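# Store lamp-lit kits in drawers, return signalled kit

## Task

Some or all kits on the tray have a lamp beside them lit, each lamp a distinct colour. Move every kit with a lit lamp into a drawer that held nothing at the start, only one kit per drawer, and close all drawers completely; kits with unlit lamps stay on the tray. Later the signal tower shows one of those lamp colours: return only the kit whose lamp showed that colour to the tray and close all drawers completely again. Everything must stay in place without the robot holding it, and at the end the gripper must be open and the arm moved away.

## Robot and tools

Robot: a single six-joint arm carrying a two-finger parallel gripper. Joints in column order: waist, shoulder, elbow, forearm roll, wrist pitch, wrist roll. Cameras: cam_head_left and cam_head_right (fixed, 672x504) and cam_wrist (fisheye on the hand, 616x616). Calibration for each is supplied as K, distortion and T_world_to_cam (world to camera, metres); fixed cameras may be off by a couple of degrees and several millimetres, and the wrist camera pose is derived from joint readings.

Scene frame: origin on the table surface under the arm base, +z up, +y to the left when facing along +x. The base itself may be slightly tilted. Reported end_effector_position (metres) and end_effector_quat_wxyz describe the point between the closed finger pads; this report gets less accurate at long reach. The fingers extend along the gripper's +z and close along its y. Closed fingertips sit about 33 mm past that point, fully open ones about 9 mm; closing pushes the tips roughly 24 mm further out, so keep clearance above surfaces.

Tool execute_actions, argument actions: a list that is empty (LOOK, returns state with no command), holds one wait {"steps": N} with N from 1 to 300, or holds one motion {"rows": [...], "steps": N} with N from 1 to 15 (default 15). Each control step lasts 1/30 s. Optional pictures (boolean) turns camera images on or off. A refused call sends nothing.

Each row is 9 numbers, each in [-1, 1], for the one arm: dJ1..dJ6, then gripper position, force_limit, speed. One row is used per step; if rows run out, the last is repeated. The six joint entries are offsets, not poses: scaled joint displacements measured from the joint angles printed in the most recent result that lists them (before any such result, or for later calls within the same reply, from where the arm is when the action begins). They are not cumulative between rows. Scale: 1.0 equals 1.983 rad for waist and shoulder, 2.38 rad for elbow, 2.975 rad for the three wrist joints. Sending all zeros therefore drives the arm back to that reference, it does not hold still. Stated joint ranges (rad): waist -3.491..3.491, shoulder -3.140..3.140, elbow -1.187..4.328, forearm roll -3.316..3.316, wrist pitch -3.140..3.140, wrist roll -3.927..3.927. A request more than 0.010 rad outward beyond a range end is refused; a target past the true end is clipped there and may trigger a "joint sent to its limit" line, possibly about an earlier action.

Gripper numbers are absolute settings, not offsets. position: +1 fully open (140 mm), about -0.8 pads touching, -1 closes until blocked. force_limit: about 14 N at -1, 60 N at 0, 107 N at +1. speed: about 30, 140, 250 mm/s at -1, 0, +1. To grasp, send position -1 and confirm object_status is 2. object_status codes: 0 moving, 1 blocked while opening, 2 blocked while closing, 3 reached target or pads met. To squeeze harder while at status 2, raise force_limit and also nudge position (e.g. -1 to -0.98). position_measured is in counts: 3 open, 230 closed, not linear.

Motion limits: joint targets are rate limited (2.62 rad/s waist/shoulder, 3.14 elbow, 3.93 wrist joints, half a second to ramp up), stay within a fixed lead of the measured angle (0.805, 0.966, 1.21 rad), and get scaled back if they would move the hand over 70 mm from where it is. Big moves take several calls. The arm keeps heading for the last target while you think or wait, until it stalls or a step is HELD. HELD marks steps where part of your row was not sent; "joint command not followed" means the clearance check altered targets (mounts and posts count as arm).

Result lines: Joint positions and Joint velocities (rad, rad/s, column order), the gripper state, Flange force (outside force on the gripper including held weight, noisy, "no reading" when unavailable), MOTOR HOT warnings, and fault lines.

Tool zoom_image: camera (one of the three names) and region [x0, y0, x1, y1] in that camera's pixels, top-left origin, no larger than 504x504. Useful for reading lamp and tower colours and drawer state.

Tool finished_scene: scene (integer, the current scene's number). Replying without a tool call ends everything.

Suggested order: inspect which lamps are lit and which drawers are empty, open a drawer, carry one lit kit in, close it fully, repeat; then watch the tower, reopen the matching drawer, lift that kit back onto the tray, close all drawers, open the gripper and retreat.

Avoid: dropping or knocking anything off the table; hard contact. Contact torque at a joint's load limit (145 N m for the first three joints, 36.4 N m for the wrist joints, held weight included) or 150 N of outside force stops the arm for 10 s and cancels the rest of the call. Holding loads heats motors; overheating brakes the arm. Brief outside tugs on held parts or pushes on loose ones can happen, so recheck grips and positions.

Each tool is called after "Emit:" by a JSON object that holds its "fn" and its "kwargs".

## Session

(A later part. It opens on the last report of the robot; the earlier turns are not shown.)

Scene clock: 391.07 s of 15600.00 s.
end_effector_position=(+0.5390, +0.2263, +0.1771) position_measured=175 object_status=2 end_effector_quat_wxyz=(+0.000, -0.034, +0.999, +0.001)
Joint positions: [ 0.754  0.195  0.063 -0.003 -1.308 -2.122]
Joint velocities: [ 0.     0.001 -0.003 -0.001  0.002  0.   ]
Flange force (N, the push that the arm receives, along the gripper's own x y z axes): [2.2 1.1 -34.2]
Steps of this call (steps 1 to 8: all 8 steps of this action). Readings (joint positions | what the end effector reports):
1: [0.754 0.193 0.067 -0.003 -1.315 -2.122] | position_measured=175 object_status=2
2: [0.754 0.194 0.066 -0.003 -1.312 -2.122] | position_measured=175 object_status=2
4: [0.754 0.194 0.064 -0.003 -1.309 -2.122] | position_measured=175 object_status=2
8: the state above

Emit:
{"fn": "execute_actions", "kwargs": {"actions": [{"rows": [[0,-0.0003,0.0007,0,-0.0008,0,-0.15,0,0],[0,-0.0003,0.0007,0,-0.0008,0,-0.15,0,0],[0,-0.0003,0.0007,0,-0.0008,0,-0.15,0,0],[0,-0.0003,0.0007,0,-0.0008,0,-0.15,0,0],[0,-0.0003,0.0007,0,-0.0008,0,-0.15,0,0],[0,-0.0003,0.0007,0,-0.0008,0,-0.15,0,0],[0,-0.0003,0.0007,0,-0.0008,0,-0.15,0,0],[0,-0.012,0.0315,0,-0.0333,0,-0.15,0,0]], "steps": 15}]}}

Scene clock: 395.83 s of 15600.00 s.
end_effector_position=(+0.5388, +0.2263, +0.2211) position_measured=148 object_status=3 end_effector_quat_wxyz=(+0.000, -0.034, +0.999, +0.001)
Joint positions: [ 0.754  0.171  0.137 -0.003 -1.406 -2.122]
Joint velocities: [ 0.001 -0.004  0.028  0.001 -0.044 -0.001]
Flange force (N, the push that the arm receives, along the gripper's own x y z axes): [4.5 -1.2 -20.8]
Steps of this call (steps 1 to 15: the robot went on to your last target; steps 16 to 90: nothing new was sent; then 1.27 s passed at rest; steps 91 to 105: all 15 steps of this action). Readings (joint positions | what the end effector reports):
91: [0.754 0.195 0.063 -0.003 -1.308 -2.122] | position_measured=175 object_status=0
92: [0.754 0.195 0.063 -0.003 -1.309 -2.122] | position_measured=175 object_status=0
94: [0.754 0.195 0.063 -0.003 -1.310 -2.122] | position_measured=156 object_status=0
98: [0.754 0.194 0.065 -0.003 -1.311 -2.122] | position_measured=148 object_status=0
105: the state above
camera_calibration (this result's frames):
cam_wrist: T_world_to_cam=[[-0.16518, 0.985633, -0.0352522, -0.114596], [0.935937, 0.167923, 0.309553, -0.602907], [0.311025, 0.018138, -0.950229, 0.232121], [0, 0, 0, 1]] pos_world=[0.473159, 0.209982, 0.40316]

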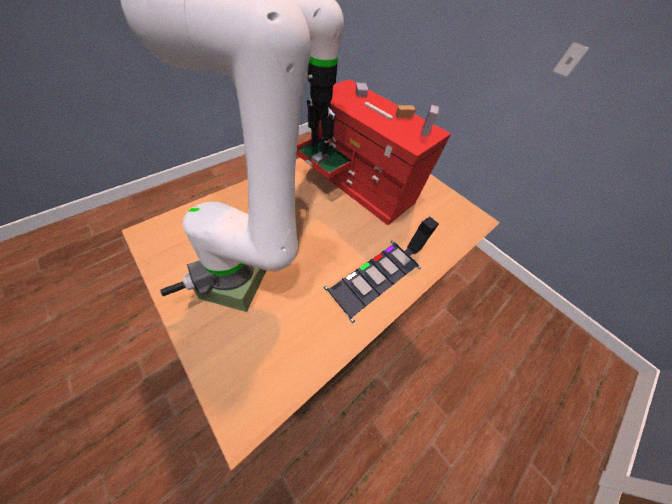

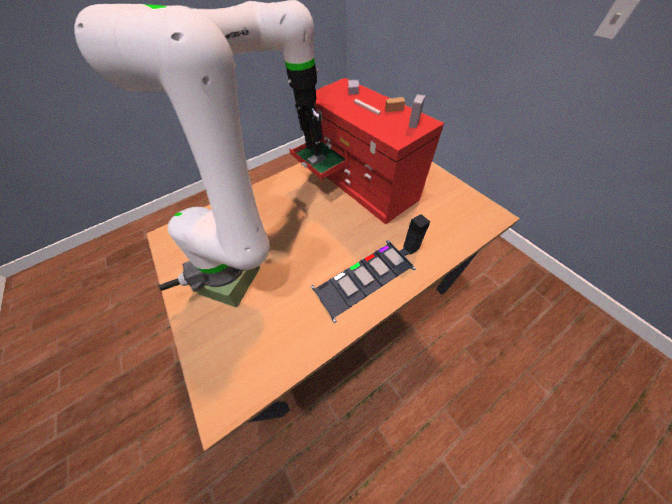

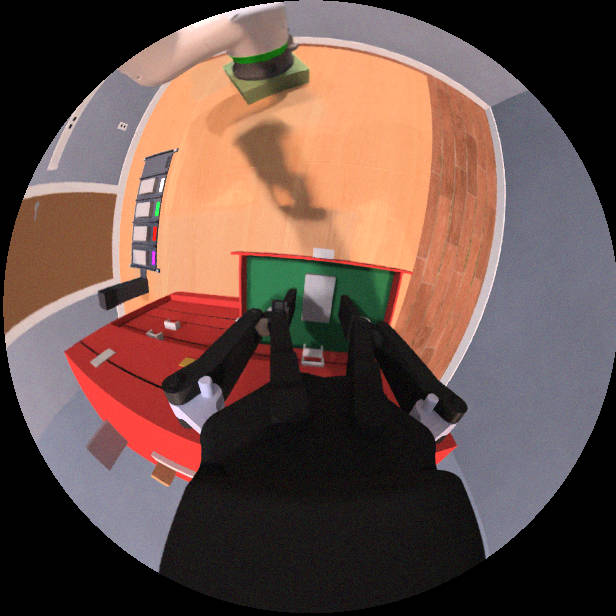

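Emit:
{"fn": "execute_actions", "kwargs": {"actions": [{"rows": [[0.0109,-0.2804,-0.2592,0.001,0.1533,-0.0094,-0.8,0,0]], "steps": 15}], "pictures": false}}

Emit:
{"fn": "execute_actions", "kwargs": {"actions": [{"steps": 10}], "pictures": false}}

Emit:
{"fn": "execute_actions", "kwargs": {"actions": [{"rows": [[0,0.008,-0.0416,0,0.0378,0,-0.8,0,0]], "steps": 13}]}}

Scene clock: 417.57 s of 15600.00 s.
end_effector_position=(+0.4735, +0.1891, +0.2319) position_measured=229 object_status=0 end_effector_quat_wxyz=(+0.135, -0.031, +0.986, +0.094)
Joint positions: [ 0.772 -0.294 -0.378 -0.    -1.025 -2.145]
Joint velocities: [ 0.038 -0.955 -1.063  0.005  0.783 -0.048]
Flange force (N, the push that the arm receives, along the gripper's own x y z axes): [25.3 -7.9 -13.4]
Steps of this call (steps 1 to 15: the robot went on to your last target; steps 16 to 90: nothing new was sent; then 18.23 s passed at rest; steps 91 to 105: all 15 steps of this action). Readings (joint positions | what the end effector reports):
91: [0.754 0.171 0.138 -0.003 -1.407 -2.122] | position_measured=148 object_status=0
92: [0.754 0.167 0.135 -0.003 -1.405 -2.122] | position_measured=152 object_status=0
94: [0.755 0.143 0.108 -0.003 -1.385 -2.123] | position_measured=168 object_status=0
98: [0.760 0.026 -0.022 -0.002 -1.289 -2.129] | position_measured=198 object_status=0
105: the state above

Scene clock: 417.90 s of 15600.00 s.
end_effector_position=(+0.4604, +0.1812, +0.2283) position_measured=229 object_status=3 end_effector_quat_wxyz=(+0.161, -0.030, +0.980, +0.113)
Joint positions: [ 0.776 -0.385 -0.48   0.    -0.95  -2.15 ]
Joint velocities: [-0.    -0.001 -0.001  0.001  0.001  0.   ]
Flange force (N, the push that the arm receives, along the gripper's own x y z axes): [1.3 1.8 -2.9]
Steps of this call (steps 1 to 10: the robot went on to your last target). Readings (joint positions | what the end effector reports):
1: [0.773 -0.323 -0.411 -0.000 -1.001 -2.147] | position_measured=229 object_status=0
2: [0.774 -0.347 -0.437 -0.000 -0.982 -2.148] | position_measured=229 object_status=0
4: [0.775 -0.377 -0.471 0.000 -0.957 -2.149] | position_measured=229 object_status=3
8: [0.776 -0.385 -0.480 0.000 -0.950 -2.150] | position_measured=229 object_status=3
10: the state above

Scene clock: 418.33 s of 15600.00 s.
end_effector_position=(+0.4538, +0.1763, +0.1822) position_measured=229 object_status=3 end_effector_quat_wxyz=(+0.160, -0.030, +0.980, +0.112)
Joint positions: [ 0.776 -0.369 -0.578  0.    -0.838 -2.15 ]
Joint velocities: [ 0.002  0.001 -0.001  0.     0.001 -0.001]
Flange force (N, the push that the arm receives, along the gripper's own x y z axes): [-2.9 1.5 -3.6]
Steps of this call (steps 1 to 13: all 13 steps of this action). Readings (joint positions | what the end effector reports):
1: [0.776 -0.385 -0.480 0.000 -0.950 -2.150] | position_measured=229 object_status=3
2: [0.776 -0.384 -0.484 0.000 -0.945 -2.150] | position_measured=229 object_status=3
4: [0.776 -0.379 -0.512 0.000 -0.912 -2.150] | position_measured=229 object_status=3
8: [0.776 -0.370 -0.576 0.000 -0.841 -2.150] | position_measured=229 object_status=3
13: the state above
camera_calibration (this result's frames):
cam_wrist: T_world_to_cam=[[-0.176573, 0.973643, 0.144363, -0.10617], [0.790105, 0.0527387, 0.610699, -0.471342], [0.586989, 0.221895, -0.778593, 0.0300143], [0, 0, 0, 1]] pos_world=[0.336045, 0.12157, 0.326544]

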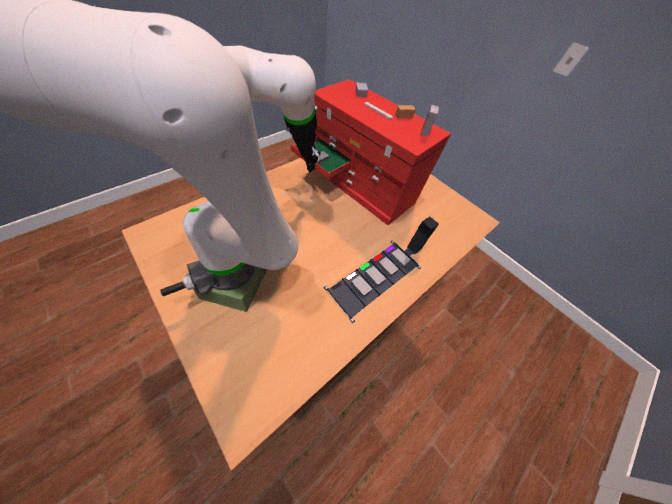

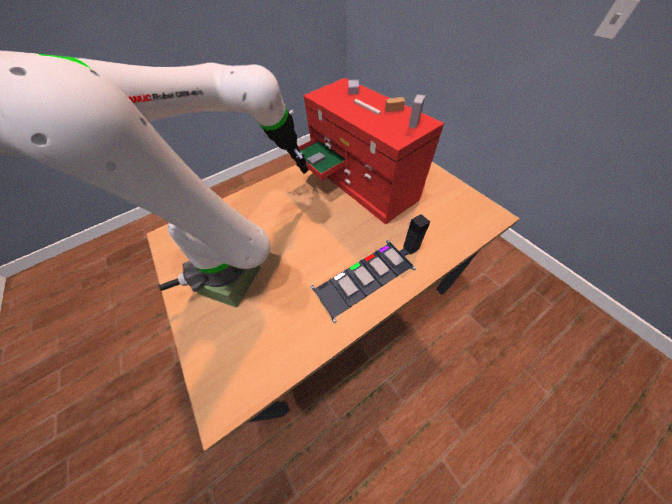

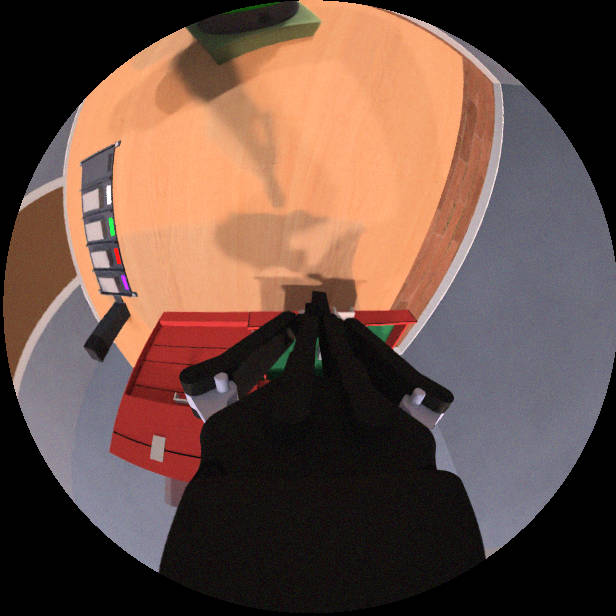

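Emit:
{"fn": "execute_actions", "kwargs": {"actions": [{"rows": [[-0.002,0.005,0.0034,0,0.0005,0.0013,-0.8,0,0],[-0.0039,0.0099,0.0069,0,0.0011,0.0026,-0.8,0,0],[-0.0055,0.0138,0.0096,0,0.0015,0.0036,-0.8,0,0],[-0.0071,0.0178,0.0124,0,0.0019,0.0047,-0.8,0,0],[-0.0087,0.0218,0.0152,0,0.0024,0.0057,-0.8,0,0],[-0.0106,0.0267,0.0186,0,0.0029,0.007,-0.8,0,0],[-0.013,0.0326,0.0227,0,0.0036,0.0086,-0.8,0,0],[-0.0158,0.0396,0.0276,0,0.0043,0.0104,-0.8,0,0],[-0.0189,0.0475,0.0331,0,0.0052,0.0125,-0.8,0,0],[-0.0221,0.0554,0.0386,0,0.006,0.0146,-0.8,0,0],[-0.0256,0.0643,0.0448,0,0.007,0.0169,-0.8,0,0],[-0.0292,0.0732,0.051,0,0.008,0.0192,-0.8,0,0],[-0.0327,0.0821,0.0572,0,0.009,0.0216,-0.8,0,0],[-0.0362,0.091,0.0634,0,0.0099,0.0239,-0.8,0,0],[-0.0394,0.0989,0.0689,0,0.0108,0.026,-0.8,0,0]], "steps": 15}], "pictures": false}}

Emit:
{"fn": "execute_actions", "kwargs": {"actions": [{"rows": [[-0.008,0.022,0.017,0,0.0015,0.005,-0.8,0,0],[-0.0105,0.029,0.023,0,0.0015,0.007,-0.8,0,0],[-0.013,0.036,0.029,0,0.0015,0.0085,-0.8,0,0],[-0.0153,0.043,0.035,0,0.0015,0.01,-0.8,0,0],[-0.0176,0.05,0.041,0,0.0015,0.0115,-0.8,0,0],[-0.02,0.057,0.047,0,0.0014,0.013,-0.8,0,0],[-0.022,0.063,0.052,0,0.0013,0.0145,-0.8,0,0],[-0.024,0.069,0.057,0,0.0012,0.016,-0.8,0,0],[-0.0256,0.074,0.0613,0,0.0011,0.017,-0.8,0,0],[-0.027,0.078,0.0647,0,0.001,0.018,-0.8,0,0],[-0.028,0.081,0.0673,0,0.001,0.0185,-0.8,0,0]], "steps": 15}]}}

Scene clock: 431.43 s of 15600.00 s.
end_effector_position=(+0.5065, +0.1810, +0.1837) position_measured=229 object_status=3 end_effector_quat_wxyz=(+0.168, -0.031, +0.980, +0.101)
Joint positions: [ 0.72  -0.23  -0.462  0.    -0.815 -2.095]
Joint velocities: [-0.191  0.478  0.4    0.     0.078  0.186]
Flange force (N, the push that the arm receives, along the gripper's own x y z axes): [3.5 2.7 -5.9]
Steps of this call (steps 1 to 15: the robot went on to your last target; steps 16 to 90: nothing new was sent; then 9.60 s passed at rest; steps 91 to 105: all 15 steps of this action). Readings (joint positions | what the end effector reports):
91: [0.776 -0.369 -0.579 0.000 -0.837 -2.150] | position_measured=229 object_status=3
92: [0.775 -0.366 -0.577 0.000 -0.837 -2.149] | position_measured=229 object_status=3
94: [0.770 -0.354 -0.566 0.000 -0.835 -2.144] | position_measured=229 object_status=3
98: [0.757 -0.322 -0.540 0.000 -0.830 -2.131] | position_measured=229 object_status=3
105: the state above

Scene clock: 431.93 s of 15600.00 s.
end_effector_position=(+0.5721, +0.1873, +0.1865) position_measured=229 object_status=3 end_effector_quat_wxyz=(+0.177, -0.032, +0.980, +0.089)
Joint positions: [ 0.665 -0.07  -0.303  0.    -0.812 -2.04 ]
Joint velocities: [-0.011  0.031  0.034  0.002 -0.003  0.011]
Flange force (N, the push that the arm receives, along the gripper's own x y z axes): [-10.9 0.9 3.2]
Steps of this call (steps 1 to 15: all 15 steps of this action). Readings (joint positions | what the end effector reports):
1: [0.714 -0.214 -0.448 0.000 -0.812 -2.089] | position_measured=229 object_status=3
2: [0.708 -0.200 -0.436 0.000 -0.810 -2.083] | position_measured=229 object_status=3
4: [0.701 -0.179 -0.415 0.000 -0.810 -2.076] | position_measured=229 object_status=3
8: [0.686 -0.132 -0.366 0.000 -0.810 -2.061] | position_measured=229 object_status=3
15: the state above
camera_calibration (this result's frames):
cam_wrist: T_world_to_cam=[[-0.172181, 0.98056, 0.0941042, -0.0909897], [0.769777, 0.0743265, 0.63397, -0.564725], [0.614652, 0.181597, -0.767611, -0.048855], [0, 0, 0, 1]] pos_world=[0.449075, 0.140067, 0.32908]

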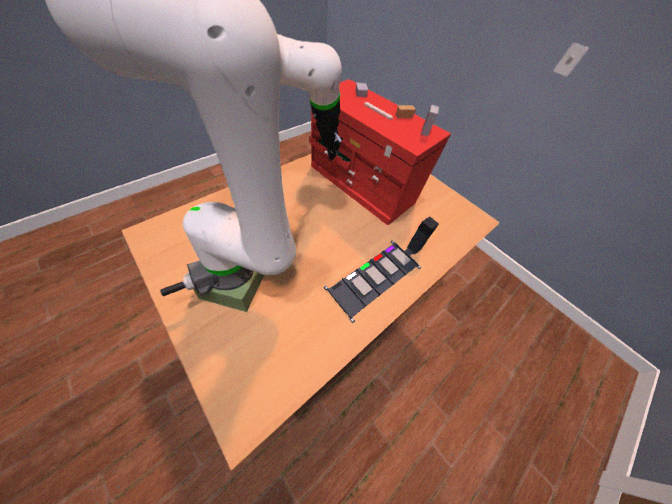

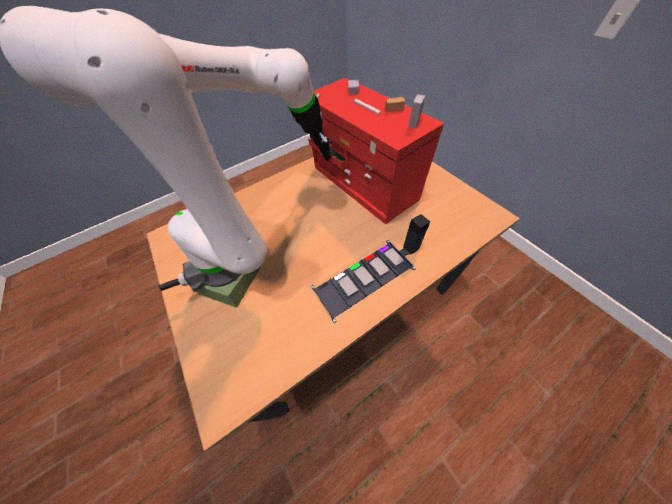

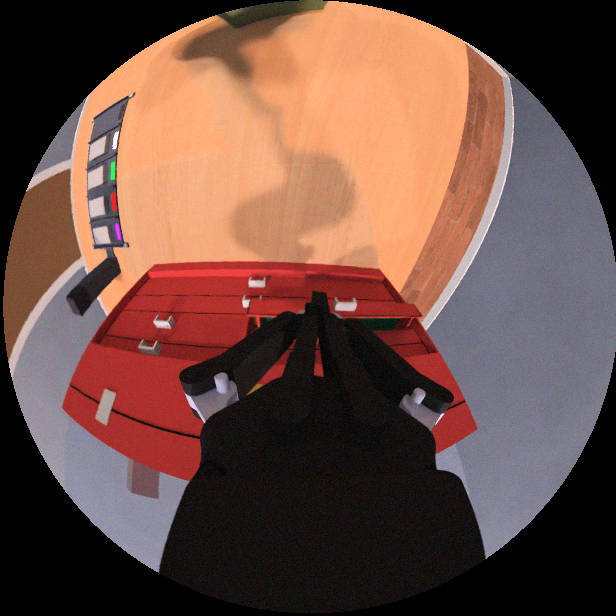

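Emit:
{"fn": "execute_actions", "kwargs": {"actions": [{"rows": [[-0.0015,0.004,0.003,0,0.0002,0.001,-0.8,0,0],[-0.003,0.008,0.006,0,0.0004,0.002,-0.8,0,0],[-0.0045,0.012,0.009,0,0.0006,0.003,-0.8,0,0],[-0.006,0.016,0.012,0,0.0008,0.004,-0.8,0,0],[-0.0072,0.0195,0.0145,0,0.001,0.005,-0.8,0,0],[-0.0083,0.0225,0.0167,0,0.0011,0.006,-0.8,0,0],[-0.009,0.0245,0.018,0,0.0012,0.006,-0.8,0,0],[-0.0096,0.026,0.0193,0,0.0012,0.0065,-0.8,0,0],[-0.0101,0.0276,0.0204,0,0.0013,0.007,-0.8,0,0]], "steps": 15}], "pictures": false}}

Emit:
{"fn": "execute_actions", "kwargs": {"actions": [{"rows": [[-0.0004,0.0012,0.001,0,0,0,-0.8,0,0],[-0.0008,0.0024,0.0021,0,0,0,-0.8,0,0],[-0.0012,0.0036,0.0031,0,0,0,-0.8,0,0]], "steps": 10}], "pictures": false}}

Scene clock: 439.30 s of 15600.00 s.
end_effector_position=(+0.5935, +0.1861, +0.1823) position_measured=229 object_status=3 end_effector_quat_wxyz=(+0.178, -0.032, +0.980, +0.084)
Joint positions: [ 0.645 -0.016 -0.254  0.    -0.808 -2.02 ]
Joint velocities: [-0.001  0.003  0.003  0.    -0.     0.002]
Flange force (N, the push that the arm receives, along the gripper's own x y z axes): [-1.0 2.0 -4.4]
Steps of this call (steps 1 to 15: the robot went on to your last target; steps 16 to 90: nothing new was sent; then 3.87 s passed at rest; steps 91 to 105: all 15 steps of this action). Readings (joint positions | what the end effector reports):
91: [0.665 -0.069 -0.301 0.000 -0.812 -2.040] | position_measured=229 object_status=3
92: [0.664 -0.067 -0.299 0.000 -0.812 -2.039] | position_measured=229 object_status=3
94: [0.660 -0.057 -0.291 0.000 -0.811 -2.035] | position_measured=229 object_status=3
98: [0.650 -0.030 -0.267 0.000 -0.809 -2.025] | position_measured=229 object_status=3
105: the state above

Scene clock: 439.63 s of 15600.00 s.
end_effector_position=(+0.5966, +0.1862, +0.1821) position_measured=229 object_status=3 end_effector_quat_wxyz=(+0.178, -0.031, +0.980, +0.083)
Joint positions: [ 0.643 -0.009 -0.247  0.    -0.808 -2.02 ]
Joint velocities: [-0.     0.001  0.002  0.001 -0.    -0.   ]
Flange force (N, the push that the arm receives, along the gripper's own x y z axes): [-0.2 2.2 -3.1]
Steps of this call (steps 1 to 10: all 10 steps of this action). Readings (joint positions | what the end effector reports):
1: [0.645 -0.016 -0.254 0.000 -0.808 -2.020] | position_measured=229 object_status=3
2: [0.645 -0.015 -0.253 0.000 -0.808 -2.020] | position_measured=229 object_status=3
4: [0.644 -0.011 -0.250 0.000 -0.808 -2.020] | position_measured=229 object_status=3
8: [0.643 -0.009 -0.247 0.000 -0.808 -2.020] | position_measured=229 object_status=3
10: the state above

Emit:
{"fn": "execute_actions", "kwargs": {"actions": [{"rows": [[-0.0004,0.0012,0.001,0,0,0,-0.8,0,0],[-0.0008,0.0024,0.0021,0,0,0,-0.8,0,0],[-0.0012,0.0036,0.0031,0,0,0,-0.8,0,0]], "steps": 10}], "pictures": false}}

Scene clock: 443.53 s of 15600.00 s.
end_effector_position=(+0.5996, +0.1863, +0.1820) position_measured=229 object_status=3 end_effector_quat_wxyz=(+0.179, -0.030, +0.980, +0.083)
Joint positions: [ 0.64  -0.002 -0.24   0.    -0.808 -2.02 ]
Joint velocities: [-0.001  0.001  0.001 -0.    -0.    -0.   ]
Flange force (N, the push that the arm receives, along the gripper's own x y z axes): [0.7 3.1 -3.1]
Steps of this call (steps 1 to 15: the robot went on to your last target; steps 16 to 90: nothing new was sent; then 0.57 s passed at rest; steps 91 to 100: all 10 steps of this action). Readings (joint positions | what the end effector reports):
91: [0.643 -0.009 -0.247 0.000 -0.808 -2.020] | position_measured=229 object_status=3
92: [0.642 -0.008 -0.246 0.000 -0.808 -2.020] | position_measured=229 object_status=3
94: [0.641 -0.004 -0.242 0.000 -0.808 -2.020] | position_measured=229 object_status=3
98: [0.640 -0.002 -0.240 0.000 -0.808 -2.020] | position_measured=229 object_status=3
100: the state above

Emit:
{"fn": "execute_actions", "kwargs": {"actions": [{"rows": [[-0.0004,0.0012,0.001,0,0,0,-0.8,0,0],[-0.0008,0.0024,0.0021,0,0,0,-0.8,0,0],[-0.0012,0.0036,0.0031,0,0,0,-0.8,0,0]], "steps": 10}], "pictures": false}}

Scene clock: 446.50 s of 15600.00 s.
end_effector_position=(+0.6026, +0.1864, +0.1818) position_measured=229 object_status=3 end_effector_quat_wxyz=(+0.179, -0.029, +0.980, +0.083)
Joint positions: [ 0.638  0.005 -0.232  0.    -0.808 -2.02 ]
Joint velocities: [-0.     0.001  0.001 -0.    -0.     0.001]
Flange force (N, the push that the arm receives, along the gripper's own x y z axes): [14.0 7.0 -21.8]
Steps of this call (steps 1 to 15: the robot went on to your last target; steps 16 to 79: nothing new was sent; steps 80 to 89: all 10 steps of this action). Readings (joint positions | what the end effector reports):
80: [0.640 -0.002 -0.240 0.000 -0.808 -2.020] | position_measured=229 object_status=3
81: [0.640 -0.001 -0.239 0.000 -0.808 -2.020] | position_measured=229 object_status=3
83: [0.639 0.003 -0.235 0.000 -0.808 -2.020] | position_measured=229 object_status=3
87: [0.638 0.005 -0.233 0.000 -0.808 -2.020] | position_measured=229 object_status=3
89: the state above

Emit:
{"fn": "execute_actions", "kwargs": {"actions": [{"rows": [[0.012,-0.042,-0.036,0,0,0,-0.2,0,0]], "steps": 12}]}}

Scene clock: 454.03 s of 15600.00 s.
end_effector_position=(+0.5679, +0.1826, +0.1830) position_measured=154 object_status=0 end_effector_quat_wxyz=(+0.176, -0.040, +0.980, +0.086)
Joint positions: [ 0.662 -0.078 -0.318  0.    -0.808 -2.02 ]
Joint velocities: [ 0.001 -0.002 -0.003  0.    -0.001 -0.   ]
Flange force (N, the push that the arm receives, along the gripper's own x y z axes): [-1.5 0.4 -1.0]
Steps of this call (steps 1 to 15: the robot went on to your last target; steps 16 to 90: nothing new was sent; then 4.13 s passed at rest; steps 91 to 102: all 12 steps of this action). Readings (joint positions | what the end effector reports):
91: [0.638 0.005 -0.232 0.000 -0.808 -2.020] | position_measured=229 object_status=0
92: [0.639 0.002 -0.235 0.000 -0.807 -2.020] | position_measured=225 object_status=0
94: [0.645 -0.022 -0.260 0.000 -0.807 -2.020] | position_measured=210 object_status=0
98: [0.661 -0.075 -0.315 0.000 -0.808 -2.020] | position_measured=180 object_status=0
102: the state above
camera_calibration (this result's frames):
cam_wrist: T_world_to_cam=[[-0.187747, 0.978553, 0.0847628, -0.0759048], [0.768094, 0.092483, 0.633624, -0.561289], [0.612195, 0.184067, -0.768984, -0.0468871], [0, 0, 0, 1]] pos_world=[0.445576, 0.134817, 0.326025]

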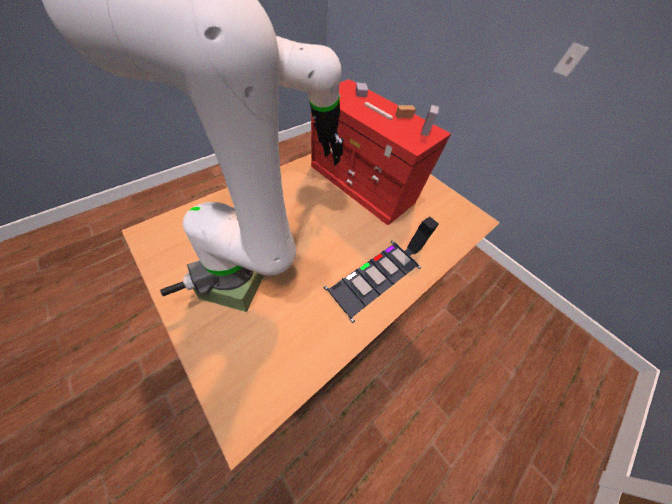

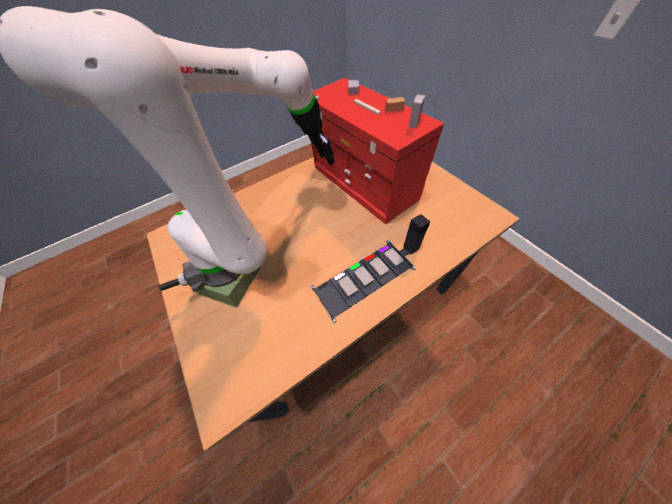

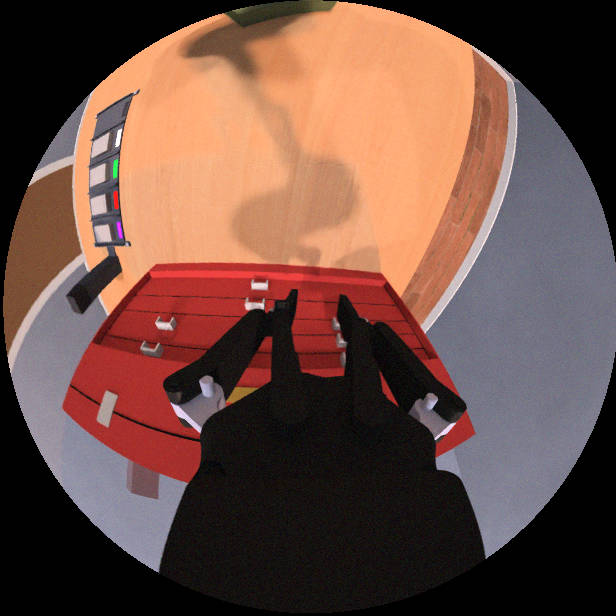

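Emit:
{"fn": "execute_actions", "kwargs": {"actions": [{"rows": [[-0.1757,-0.0531,-0.0745,0.0041,0.0623,0.1048,-0.2,0,0]], "steps": 15}], "pictures": false}}

Emit:
{"fn": "execute_actions", "kwargs": {"actions": [{"steps": 12}]}}

Emit:
{"fn": "zoom_image", "kwargs": {"camera": "cam_wrist", "region": [250, 260, 390, 380]}}

Scene clock: 472.83 s of 15600.00 s.
end_effector_position=(+0.5807, +0.0148, +0.1850) position_measured=154 object_status=3 end_effector_quat_wxyz=(+0.245, -0.034, +0.969, +0.026)
Joint positions: [ 0.377 -0.164 -0.463  0.01  -0.657 -1.765]
Joint velocities: [-0.657 -0.198 -0.335  0.02   0.347  0.583]
Flange force (N, the push that the arm receives, along the gripper's own x y z axes): [-0.5 -2.6 -5.3]
Steps of this call (steps 1 to 15: the robot went on to your last target; steps 16 to 90: nothing new was sent; then 15.30 s passed at rest; steps 91 to 105: all 15 steps of this action). Readings (joint positions | what the end effector reports):
91: [0.662 -0.078 -0.318 0.000 -0.808 -2.019] | position_measured=154 object_status=3
92: [0.659 -0.079 -0.320 0.000 -0.807 -2.016] | position_measured=154 object_status=3
94: [0.635 -0.086 -0.332 0.001 -0.794 -1.995] | position_measured=154 object_status=3
98: [0.540 -0.115 -0.380 0.004 -0.744 -1.911] | position_measured=154 object_status=3
105: the state above

Scene clock: 473.23 s of 15600.00 s.
end_effector_position=(+0.5765, -0.0222, +0.1862) position_measured=154 object_status=3 end_effector_quat_wxyz=(+0.259, -0.033, +0.965, +0.009)
Joint positions: [ 0.313 -0.183 -0.495  0.012 -0.623 -1.708]
Joint velocities: [-0.001 -0.    -0.    -0.001  0.     0.001]
Flange force (N, the push that the arm receives, along the gripper's own x y z axes): [-2.6 2.0 -2.9]
Steps of this call (steps 1 to 12: the robot went on to your last target). Readings (joint positions | what the end effector reports):
1: [0.356 -0.170 -0.474 0.011 -0.645 -1.746] | position_measured=154 object_status=3
2: [0.339 -0.175 -0.482 0.011 -0.636 -1.731] | position_measured=154 object_status=3
4: [0.318 -0.182 -0.493 0.012 -0.625 -1.712] | position_measured=154 object_status=3
8: [0.314 -0.183 -0.495 0.012 -0.623 -1.708] | position_measured=154 object_status=3
12: the state above
camera_calibration (this result's frames):
cam_wrist: T_world_to_cam=[[-0.134435, 0.98765, -0.0804701, 0.126059], [0.65598, 0.149567, 0.739811, -0.504806], [0.742709, 0.0466699, -0.667986, -0.109161], [0, 0, 0, 1]] pos_world=[0.429165, -0.0439052, 0.310687]

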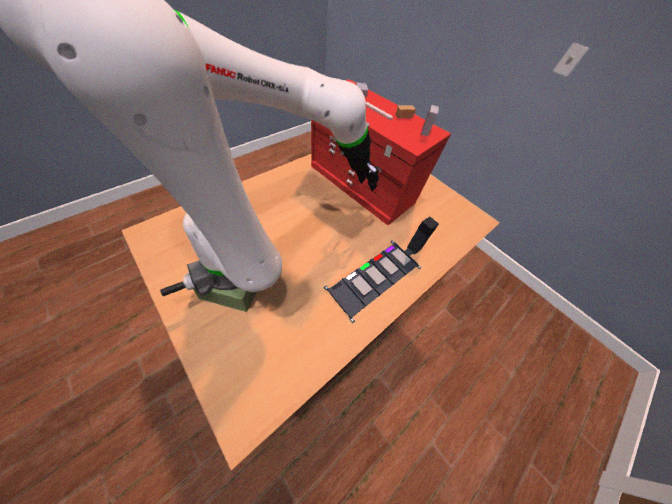

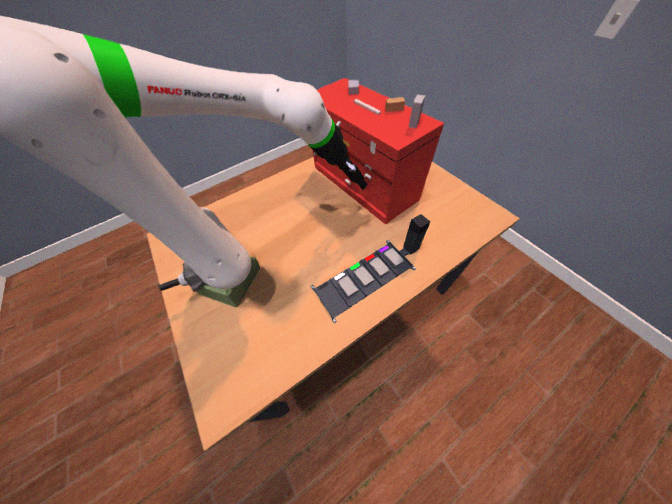

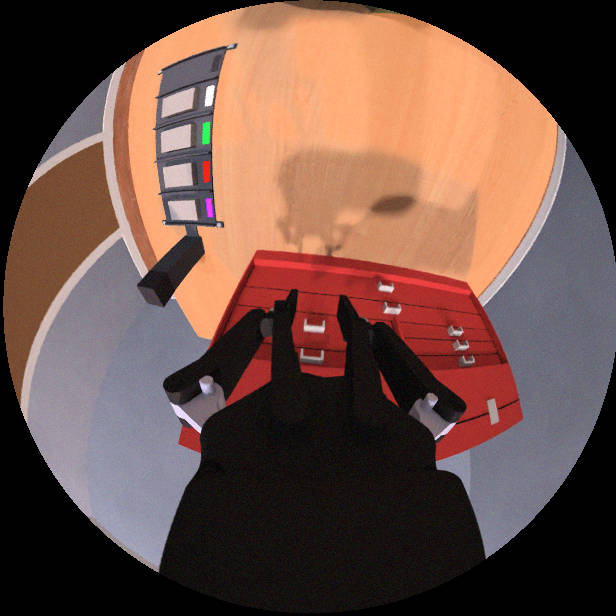

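Region (250, 260, 390, 380) of cam_wrist's 616x616 image, scaled by 3.600, with more detail than that image has; it fills the top 432 rows of this view, and the rest is white.

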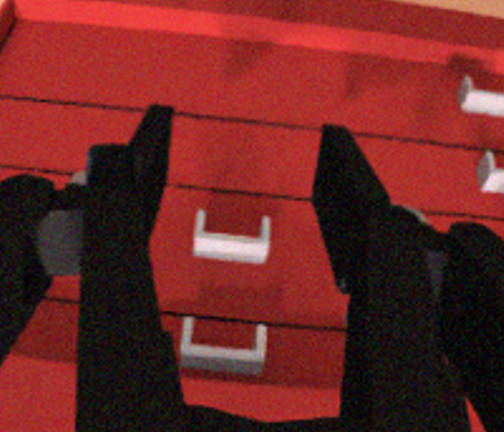

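Emit:
{"fn": "execute_actions", "kwargs": {"actions": [{"rows": [[-0.0016,0.015,0.011,-0.0011,0.0007,0.0017,-0.2,0,0],[-0.0032,0.029,0.022,-0.0022,0.0015,0.0035,-0.2,0,0],[-0.004,0.036,0.028,-0.0027,0.0018,0.0043,-0.2,0,0],[-0.004,0.036,0.028,-0.0027,0.0018,0.0043,-0.2,0,0],[-0.004,0.036,0.028,-0.0027,0.0018,0.0043,-0.2,0,0],[-0.0044,0.04,0.031,-0.003,0.002,0.0048,-0.2,0,0],[-0.0048,0.0434,0.0335,-0.0033,0.0022,0.0052,-0.2,0,0]], "steps": 15}]}}

Emit:
{"fn": "zoom_image", "kwargs": {"camera": "cam_wrist", "region": [250, 260, 390, 380]}}

Emit:
{"fn": "zoom_image", "kwargs": {"camera": "cam_head_right", "region": [330, 130, 410, 210]}}

Scene clock: 483.03 s of 15600.00 s.
end_effector_position=(+0.6090, -0.0199, +0.1837) position_measured=154 object_status=3 end_effector_quat_wxyz=(+0.259, -0.033, +0.965, +0.009)
Joint positions: [ 0.304 -0.097 -0.416  0.003 -0.616 -1.692]
Joint velocities: [ 0.001  0.002  0.001 -0.001 -0.     0.   ]
Flange force (N, the push that the arm receives, along the gripper's own x y z axes): [-5.0 -0.8 -2.2]
Steps of this call (steps 1 to 30: the robot went on to your last target; steps 31 to 90: nothing new was sent; then 6.30 s passed at rest; steps 91 to 105: all 15 steps of this action). Readings (joint positions | what the end effector reports):
91: [0.313 -0.183 -0.495 0.012 -0.623 -1.708] | position_measured=154 object_status=3
92: [0.313 -0.180 -0.493 0.012 -0.622 -1.707] | position_measured=154 object_status=3
94: [0.310 -0.156 -0.472 0.010 -0.621 -1.703] | position_measured=154 object_status=3
98: [0.305 -0.109 -0.427 0.004 -0.617 -1.694] | position_measured=154 object_status=3
105: the state above
camera_calibration (this result's frames):
cam_wrist: T_world_to_cam=[[-0.134339, 0.987675, -0.0803166, 0.127877], [0.655929, 0.149383, 0.739893, -0.524634], [0.742772, 0.0467144, -0.667913, -0.135061], [0, 0, 0, 1]] pos_world=[0.461621, -0.0416197, 0.308235]

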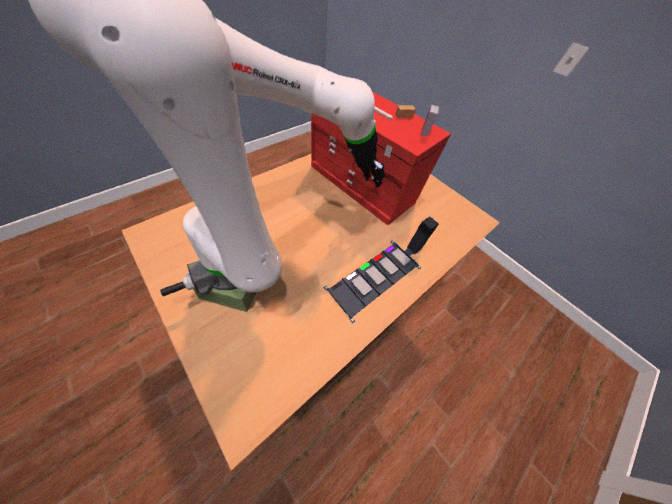

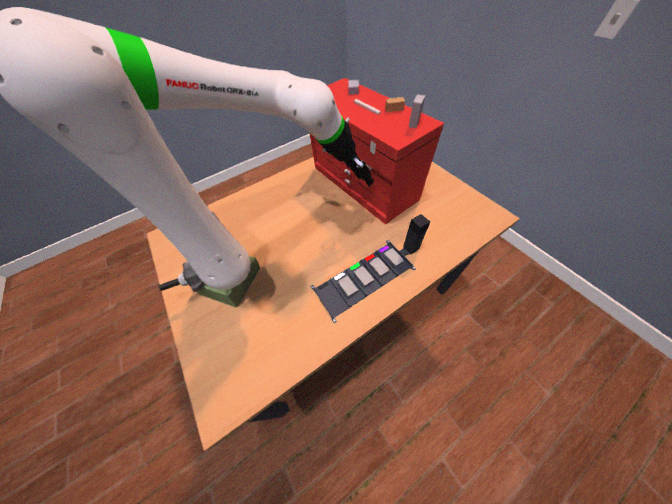

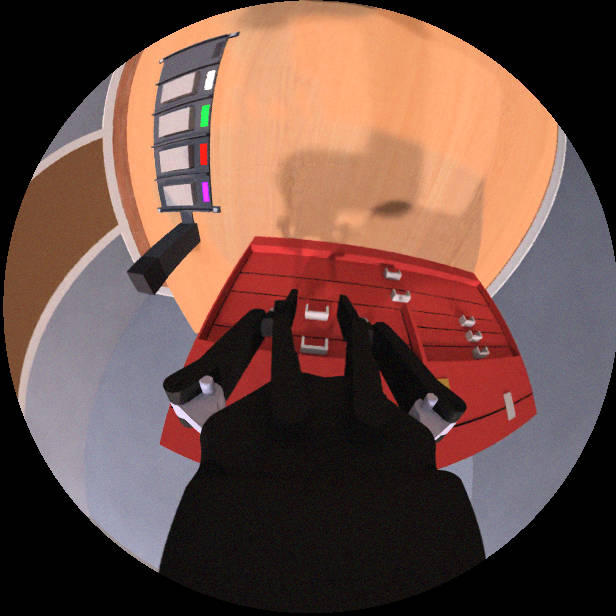

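Region (250, 260, 390, 380) of cam_wrist's 616x616 image, scaled by 3.600, with more detail than that image has; it fills the top 432 rows of this view, and the rest is white.

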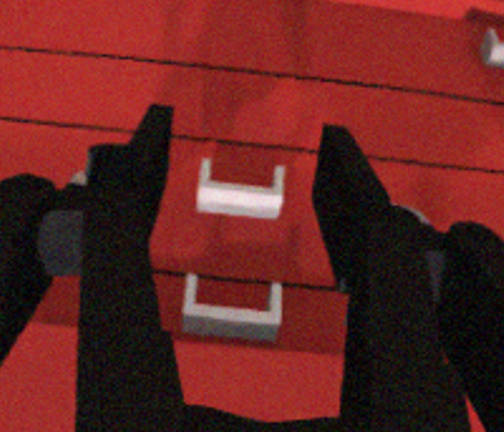

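Region (330, 130, 410, 210) of cam_head_right's 672x504 image, scaled by 6.300, with more detail than that image has.

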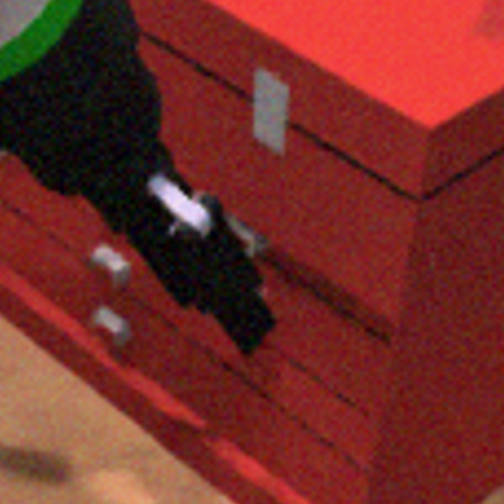

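Emit:
{"fn": "execute_actions", "kwargs": {"actions": [{"rows": [[-0.0002,0.0018,0.0016,-0.0001,-0.0001,0.0002,-0.3,0,-0.5],[-0.0004,0.0037,0.0033,-0.0003,-0.0002,0.0004,-0.3,0,-0.5],[-0.0004,0.0037,0.0033,-0.0003,-0.0002,0.0004,-1,0,-0.5]], "steps": 15}], "pictures": false}}

Scene clock: 487.87 s of 15600.00 s.
end_effector_position=(+0.6120, -0.0196, +0.1838) position_measured=193 object_status=2 end_effector_quat_wxyz=(+0.259, -0.033, +0.965, +0.009)
Joint positions: [ 0.303 -0.09  -0.408  0.002 -0.617 -1.691]
Joint velocities: [-0.001  0.    -0.001  0.002 -0.    -0.001]
Flange force (N, the push that the arm receives, along the gripper's own x y z axes): [-1.7 4.6 -12.1]
Steps of this call (steps 1 to 15: the robot went on to your last target; steps 16 to 90: nothing new was sent; then 1.33 s passed at rest; steps 91 to 105: all 15 steps of this action). Readings (joint positions | what the end effector reports):
91: [0.304 -0.097 -0.415 0.003 -0.616 -1.692] | position_measured=154 object_status=0
92: [0.304 -0.096 -0.414 0.002 -0.616 -1.692] | position_measured=157 object_status=0
94: [0.303 -0.091 -0.410 0.002 -0.616 -1.691] | position_measured=166 object_status=0
98: [0.303 -0.090 -0.408 0.002 -0.616 -1.691] | position_measured=184 object_status=0
105: the state above

Emit:
{"fn": "execute_actions", "kwargs": {"actions": [{"rows": [[0.0002,-0.002,-0.0018,0.0001,0.0001,-0.0002,-1,0,-0.5],[0.0004,-0.0042,-0.0037,0.0003,0.0002,-0.0005,-1,0,-0.5],[0.001,-0.0101,-0.0089,0.0007,0.0004,-0.0012,-1,0,-0.5],[0.0019,-0.0187,-0.0163,0.0014,0.0006,-0.0022,-1,0,-0.5],[0.003,-0.0283,-0.0243,0.0021,0.0006,-0.0034,-1,0,-0.5],[0.0041,-0.0381,-0.0323,0.0029,0.0005,-0.0046,-1,0,-0.5],[0.0053,-0.048,-0.0402,0.0037,0.0002,-0.0059,-1,0,-0.5],[0.0066,-0.0581,-0.048,0.0045,-0.0003,-0.0073,-1,0,-0.5],[0.008,-0.0683,-0.0558,0.0054,-0.0009,-0.0087,-1,0,-0.5],[0.0093,-0.0777,-0.0628,0.0063,-0.0016,-0.0101,-1,0,-0.5],[0.0104,-0.0854,-0.0683,0.007,-0.0022,-0.0112,-1,0,-0.5],[0.0111,-0.0902,-0.0718,0.0074,-0.0027,-0.0119,-1,0,-0.5]], "steps": 15}], "pictures": false}}

Emit:
{"fn": "execute_actions", "kwargs": {"actions": [{"steps": 6}]}}

Scene clock: 498.60 s of 15600.00 s.
end_effector_position=(+0.5483, -0.0243, +0.1841) position_measured=193 object_status=2 end_effector_quat_wxyz=(+0.259, -0.033, +0.965, +0.009)
Joint positions: [ 0.323 -0.257 -0.569  0.022 -0.623 -1.724]
Joint velocities: [ 0.039 -0.278 -0.246  0.036 -0.031 -0.059]
Flange force (N, the push that the arm receives, along the gripper's own x y z axes): [13.6 -3.7 -8.2]
Steps of this call (steps 1 to 15: the robot went on to your last target; steps 16 to 90: nothing new was sent; then 7.23 s passed at rest; steps 91 to 105: all 15 steps of this action). Readings (joint positions | what the end effector reports):
91: [0.303 -0.090 -0.408 0.002 -0.617 -1.691] | position_measured=193 object_status=2
92: [0.303 -0.091 -0.409 0.002 -0.617 -1.691] | position_measured=193 object_status=2
94: [0.304 -0.099 -0.417 0.003 -0.616 -1.693] | position_measured=193 object_status=2
98: [0.309 -0.145 -0.464 0.008 -0.615 -1.701] | position_measured=193 object_status=2
105: the state above

Scene clock: 498.80 s of 15600.00 s.
end_effector_position=(+0.5442, -0.0245, +0.1842) position_measured=193 object_status=2 end_effector_quat_wxyz=(+0.259, -0.033, +0.965, +0.009)
Joint positions: [ 0.325 -0.269 -0.579  0.024 -0.625 -1.727]
Joint velocities: [-0.    -0.002 -0.002  0.001 -0.     0.   ]
Flange force (N, the push that the arm receives, along the gripper's own x y z axes): [-0.1 -10.5 5.1]
Steps of this call (steps 1 to 6: the robot went on to your last target). Readings (joint positions | what the end effector reports):
1: [0.324 -0.264 -0.575 0.023 -0.624 -1.726] | position_measured=193 object_status=2
2: [0.325 -0.267 -0.578 0.023 -0.624 -1.726] | position_measured=193 object_status=2
4: [0.325 -0.268 -0.578 0.024 -0.625 -1.726] | position_measured=193 object_status=2
6: the state above
camera_calibration (this result's frames):
cam_wrist: T_world_to_cam=[[-0.134413, 0.987684, -0.0800799, 0.123777], [0.65583, 0.14925, 0.740008, -0.481721], [0.742846, 0.0469479, -0.667814, -0.0864363], [0, 0, 0, 1]] pos_world=[0.396773, -0.0462979, 0.308666]

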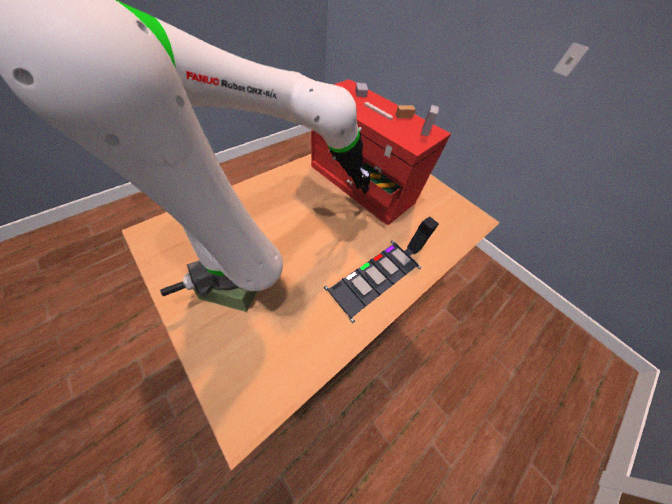

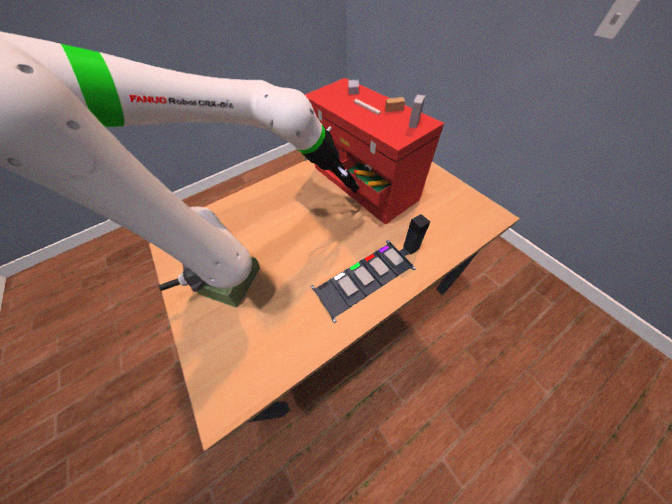

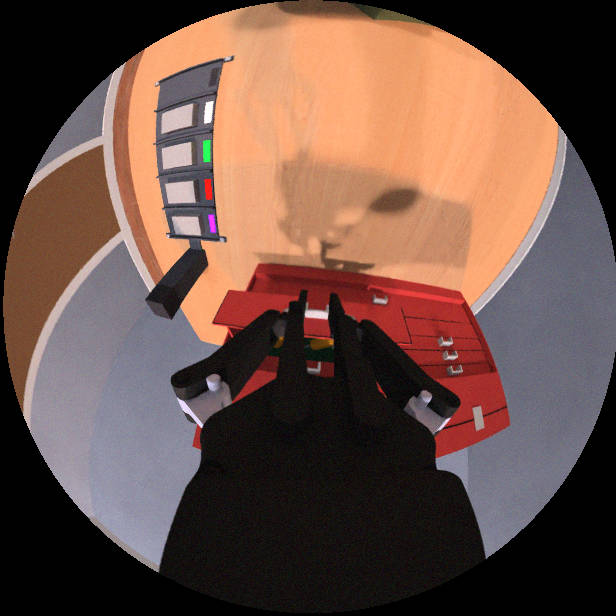

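Emit:
{"fn": "execute_actions", "kwargs": {"actions": [{"rows": [[-0.0007,0.0048,0.0035,-0.0004,0.0005,0.0007,-1,0,-0.5],[-0.0018,0.0125,0.009,-0.0011,0.0011,0.0018,-1,0,-0.5],[-0.0031,0.0219,0.016,-0.002,0.0018,0.0032,-1,0,-0.5],[-0.0045,0.0321,0.0238,-0.0029,0.0024,0.0046,-1,0,-0.5],[-0.0058,0.0422,0.0316,-0.0037,0.0029,0.006,-1,0,-0.5],[-0.007,0.0521,0.0395,-0.0045,0.0032,0.0073,-1,0,-0.5],[-0.0081,0.0619,0.0475,-0.0053,0.0033,0.0085,-1,0,-0.5],[-0.0092,0.0715,0.0555,-0.006,0.0033,0.0097,-1,0,-0.5],[-0.0097,0.076,0.0594,-0.0064,0.0032,0.0102,-1,0,-0.5],[-0.0101,0.0801,0.0629,-0.0067,0.0031,0.0107,-1,0,-0.5],[-0.0104,0.083,0.0655,-0.0069,0.003,0.011,-1,0,-0.5],[-0.0107,0.086,0.0681,-0.0071,0.0029,0.0114,-1,0,-0.5],[-0.0109,0.0882,0.07,-0.0073,0.0028,0.0117,-1,0,-0.5],[-0.0111,0.0897,0.0713,-0.0074,0.0027,0.0119,-1,0,-0.5],[-0.0112,0.0911,0.0726,-0.0075,0.0027,0.012,-1,0,-0.5]], "steps": 15}], "pictures": false}}

Emit:
{"fn": "execute_actions", "kwargs": {"actions": [{"steps": 8}], "pictures": false}}

Scene clock: 508.03 s of 15600.00 s.
end_effector_position=(+0.6085, -0.0199, +0.1839) position_measured=193 object_status=2 end_effector_quat_wxyz=(+0.259, -0.033, +0.965, +0.009)
Joint positions: [ 0.304 -0.099 -0.417  0.003 -0.616 -1.693]
Joint velocities: [-0.021  0.183  0.191 -0.02  -0.014  0.035]
Flange force (N, the push that the arm receives, along the gripper's own x y z axes): [-9.3 -0.1 -0.7]
Steps of this call (steps 1 to 30: the robot went on to your last target; steps 31 to 90: nothing new was sent; then 5.73 s passed at rest; steps 91 to 105: all 15 steps of this action). Readings (joint positions | what the end effector reports):
91: [0.325 -0.269 -0.579 0.024 -0.625 -1.727] | position_measured=193 object_status=2
92: [0.325 -0.266 -0.577 0.024 -0.624 -1.726] | position_measured=193 object_status=2
94: [0.323 -0.250 -0.563 0.022 -0.622 -1.723] | position_measured=193 object_status=2
98: [0.315 -0.191 -0.509 0.014 -0.617 -1.710] | position_measured=193 object_status=2
105: the state above

Scene clock: 508.30 s of 15600.00 s.
end_effector_position=(+0.6127, -0.0196, +0.1838) position_measured=193 object_status=2 end_effector_quat_wxyz=(+0.259, -0.033, +0.965, +0.009)
Joint positions: [ 0.303 -0.088 -0.406  0.001 -0.617 -1.691]
Joint velocities: [ 0.001  0.001  0.001 -0.001  0.    -0.001]
Flange force (N, the push that the arm receives, along the gripper's own x y z axes): [-1.0 3.1 -16.1]
Steps of this call (steps 1 to 8: the robot went on to your last target). Readings (joint positions | what the end effector reports):
1: [0.303 -0.094 -0.412 0.002 -0.616 -1.692] | position_measured=193 object_status=2
2: [0.303 -0.090 -0.408 0.002 -0.616 -1.691] | position_measured=193 object_status=2
4: [0.303 -0.089 -0.406 0.001 -0.617 -1.691] | position_measured=193 object_status=2
8: the state above

Emit:
{"fn": "execute_actions", "kwargs": {"actions": [{"rows": [[0,0,0,0,0,0,-0.2,0,0.3],[0,0,0,0,0,0,-0.2,0,0.3],[0,0,0,0,0,0,-0.2,0,0.3],[0,0,0,0,0,0,-0.2,0,0.3],[0,0,0,0,0,0,-0.2,0,0.3],[0.0048,-0.0435,-0.0366,0.0033,0.0004,-0.0053,-0.2,0,0.3]], "steps": 15}], "pictures": false}}

Scene clock: 513.53 s of 15600.00 s.
end_effector_position=(+0.5791, -0.0222, +0.1838) position_measured=154 object_status=3 end_effector_quat_wxyz=(+0.259, -0.033, +0.965, +0.009)
Joint positions: [ 0.312 -0.174 -0.493  0.011 -0.615 -1.707]
Joint velocities: [ 0.003 -0.005 -0.004  0.001  0.001 -0.001]
Flange force (N, the push that the arm receives, along the gripper's own x y z axes): [-0.9 0.2 -4.8]
Steps of this call (steps 1 to 30: the robot went on to your last target; steps 31 to 90: nothing new was sent; then 1.73 s passed at rest; steps 91 to 105: all 15 steps of this action). Readings (joint positions | what the end effector reports):
91: [0.303 -0.088 -0.406 0.001 -0.617 -1.691] | position_measured=193 object_status=0
92: [0.303 -0.088 -0.406 0.001 -0.617 -1.691] | position_measured=193 object_status=0
94: [0.303 -0.088 -0.406 0.001 -0.616 -1.691] | position_measured=169 object_status=0
98: [0.304 -0.100 -0.418 0.002 -0.616 -1.693] | position_measured=154 object_status=0
105: the state above


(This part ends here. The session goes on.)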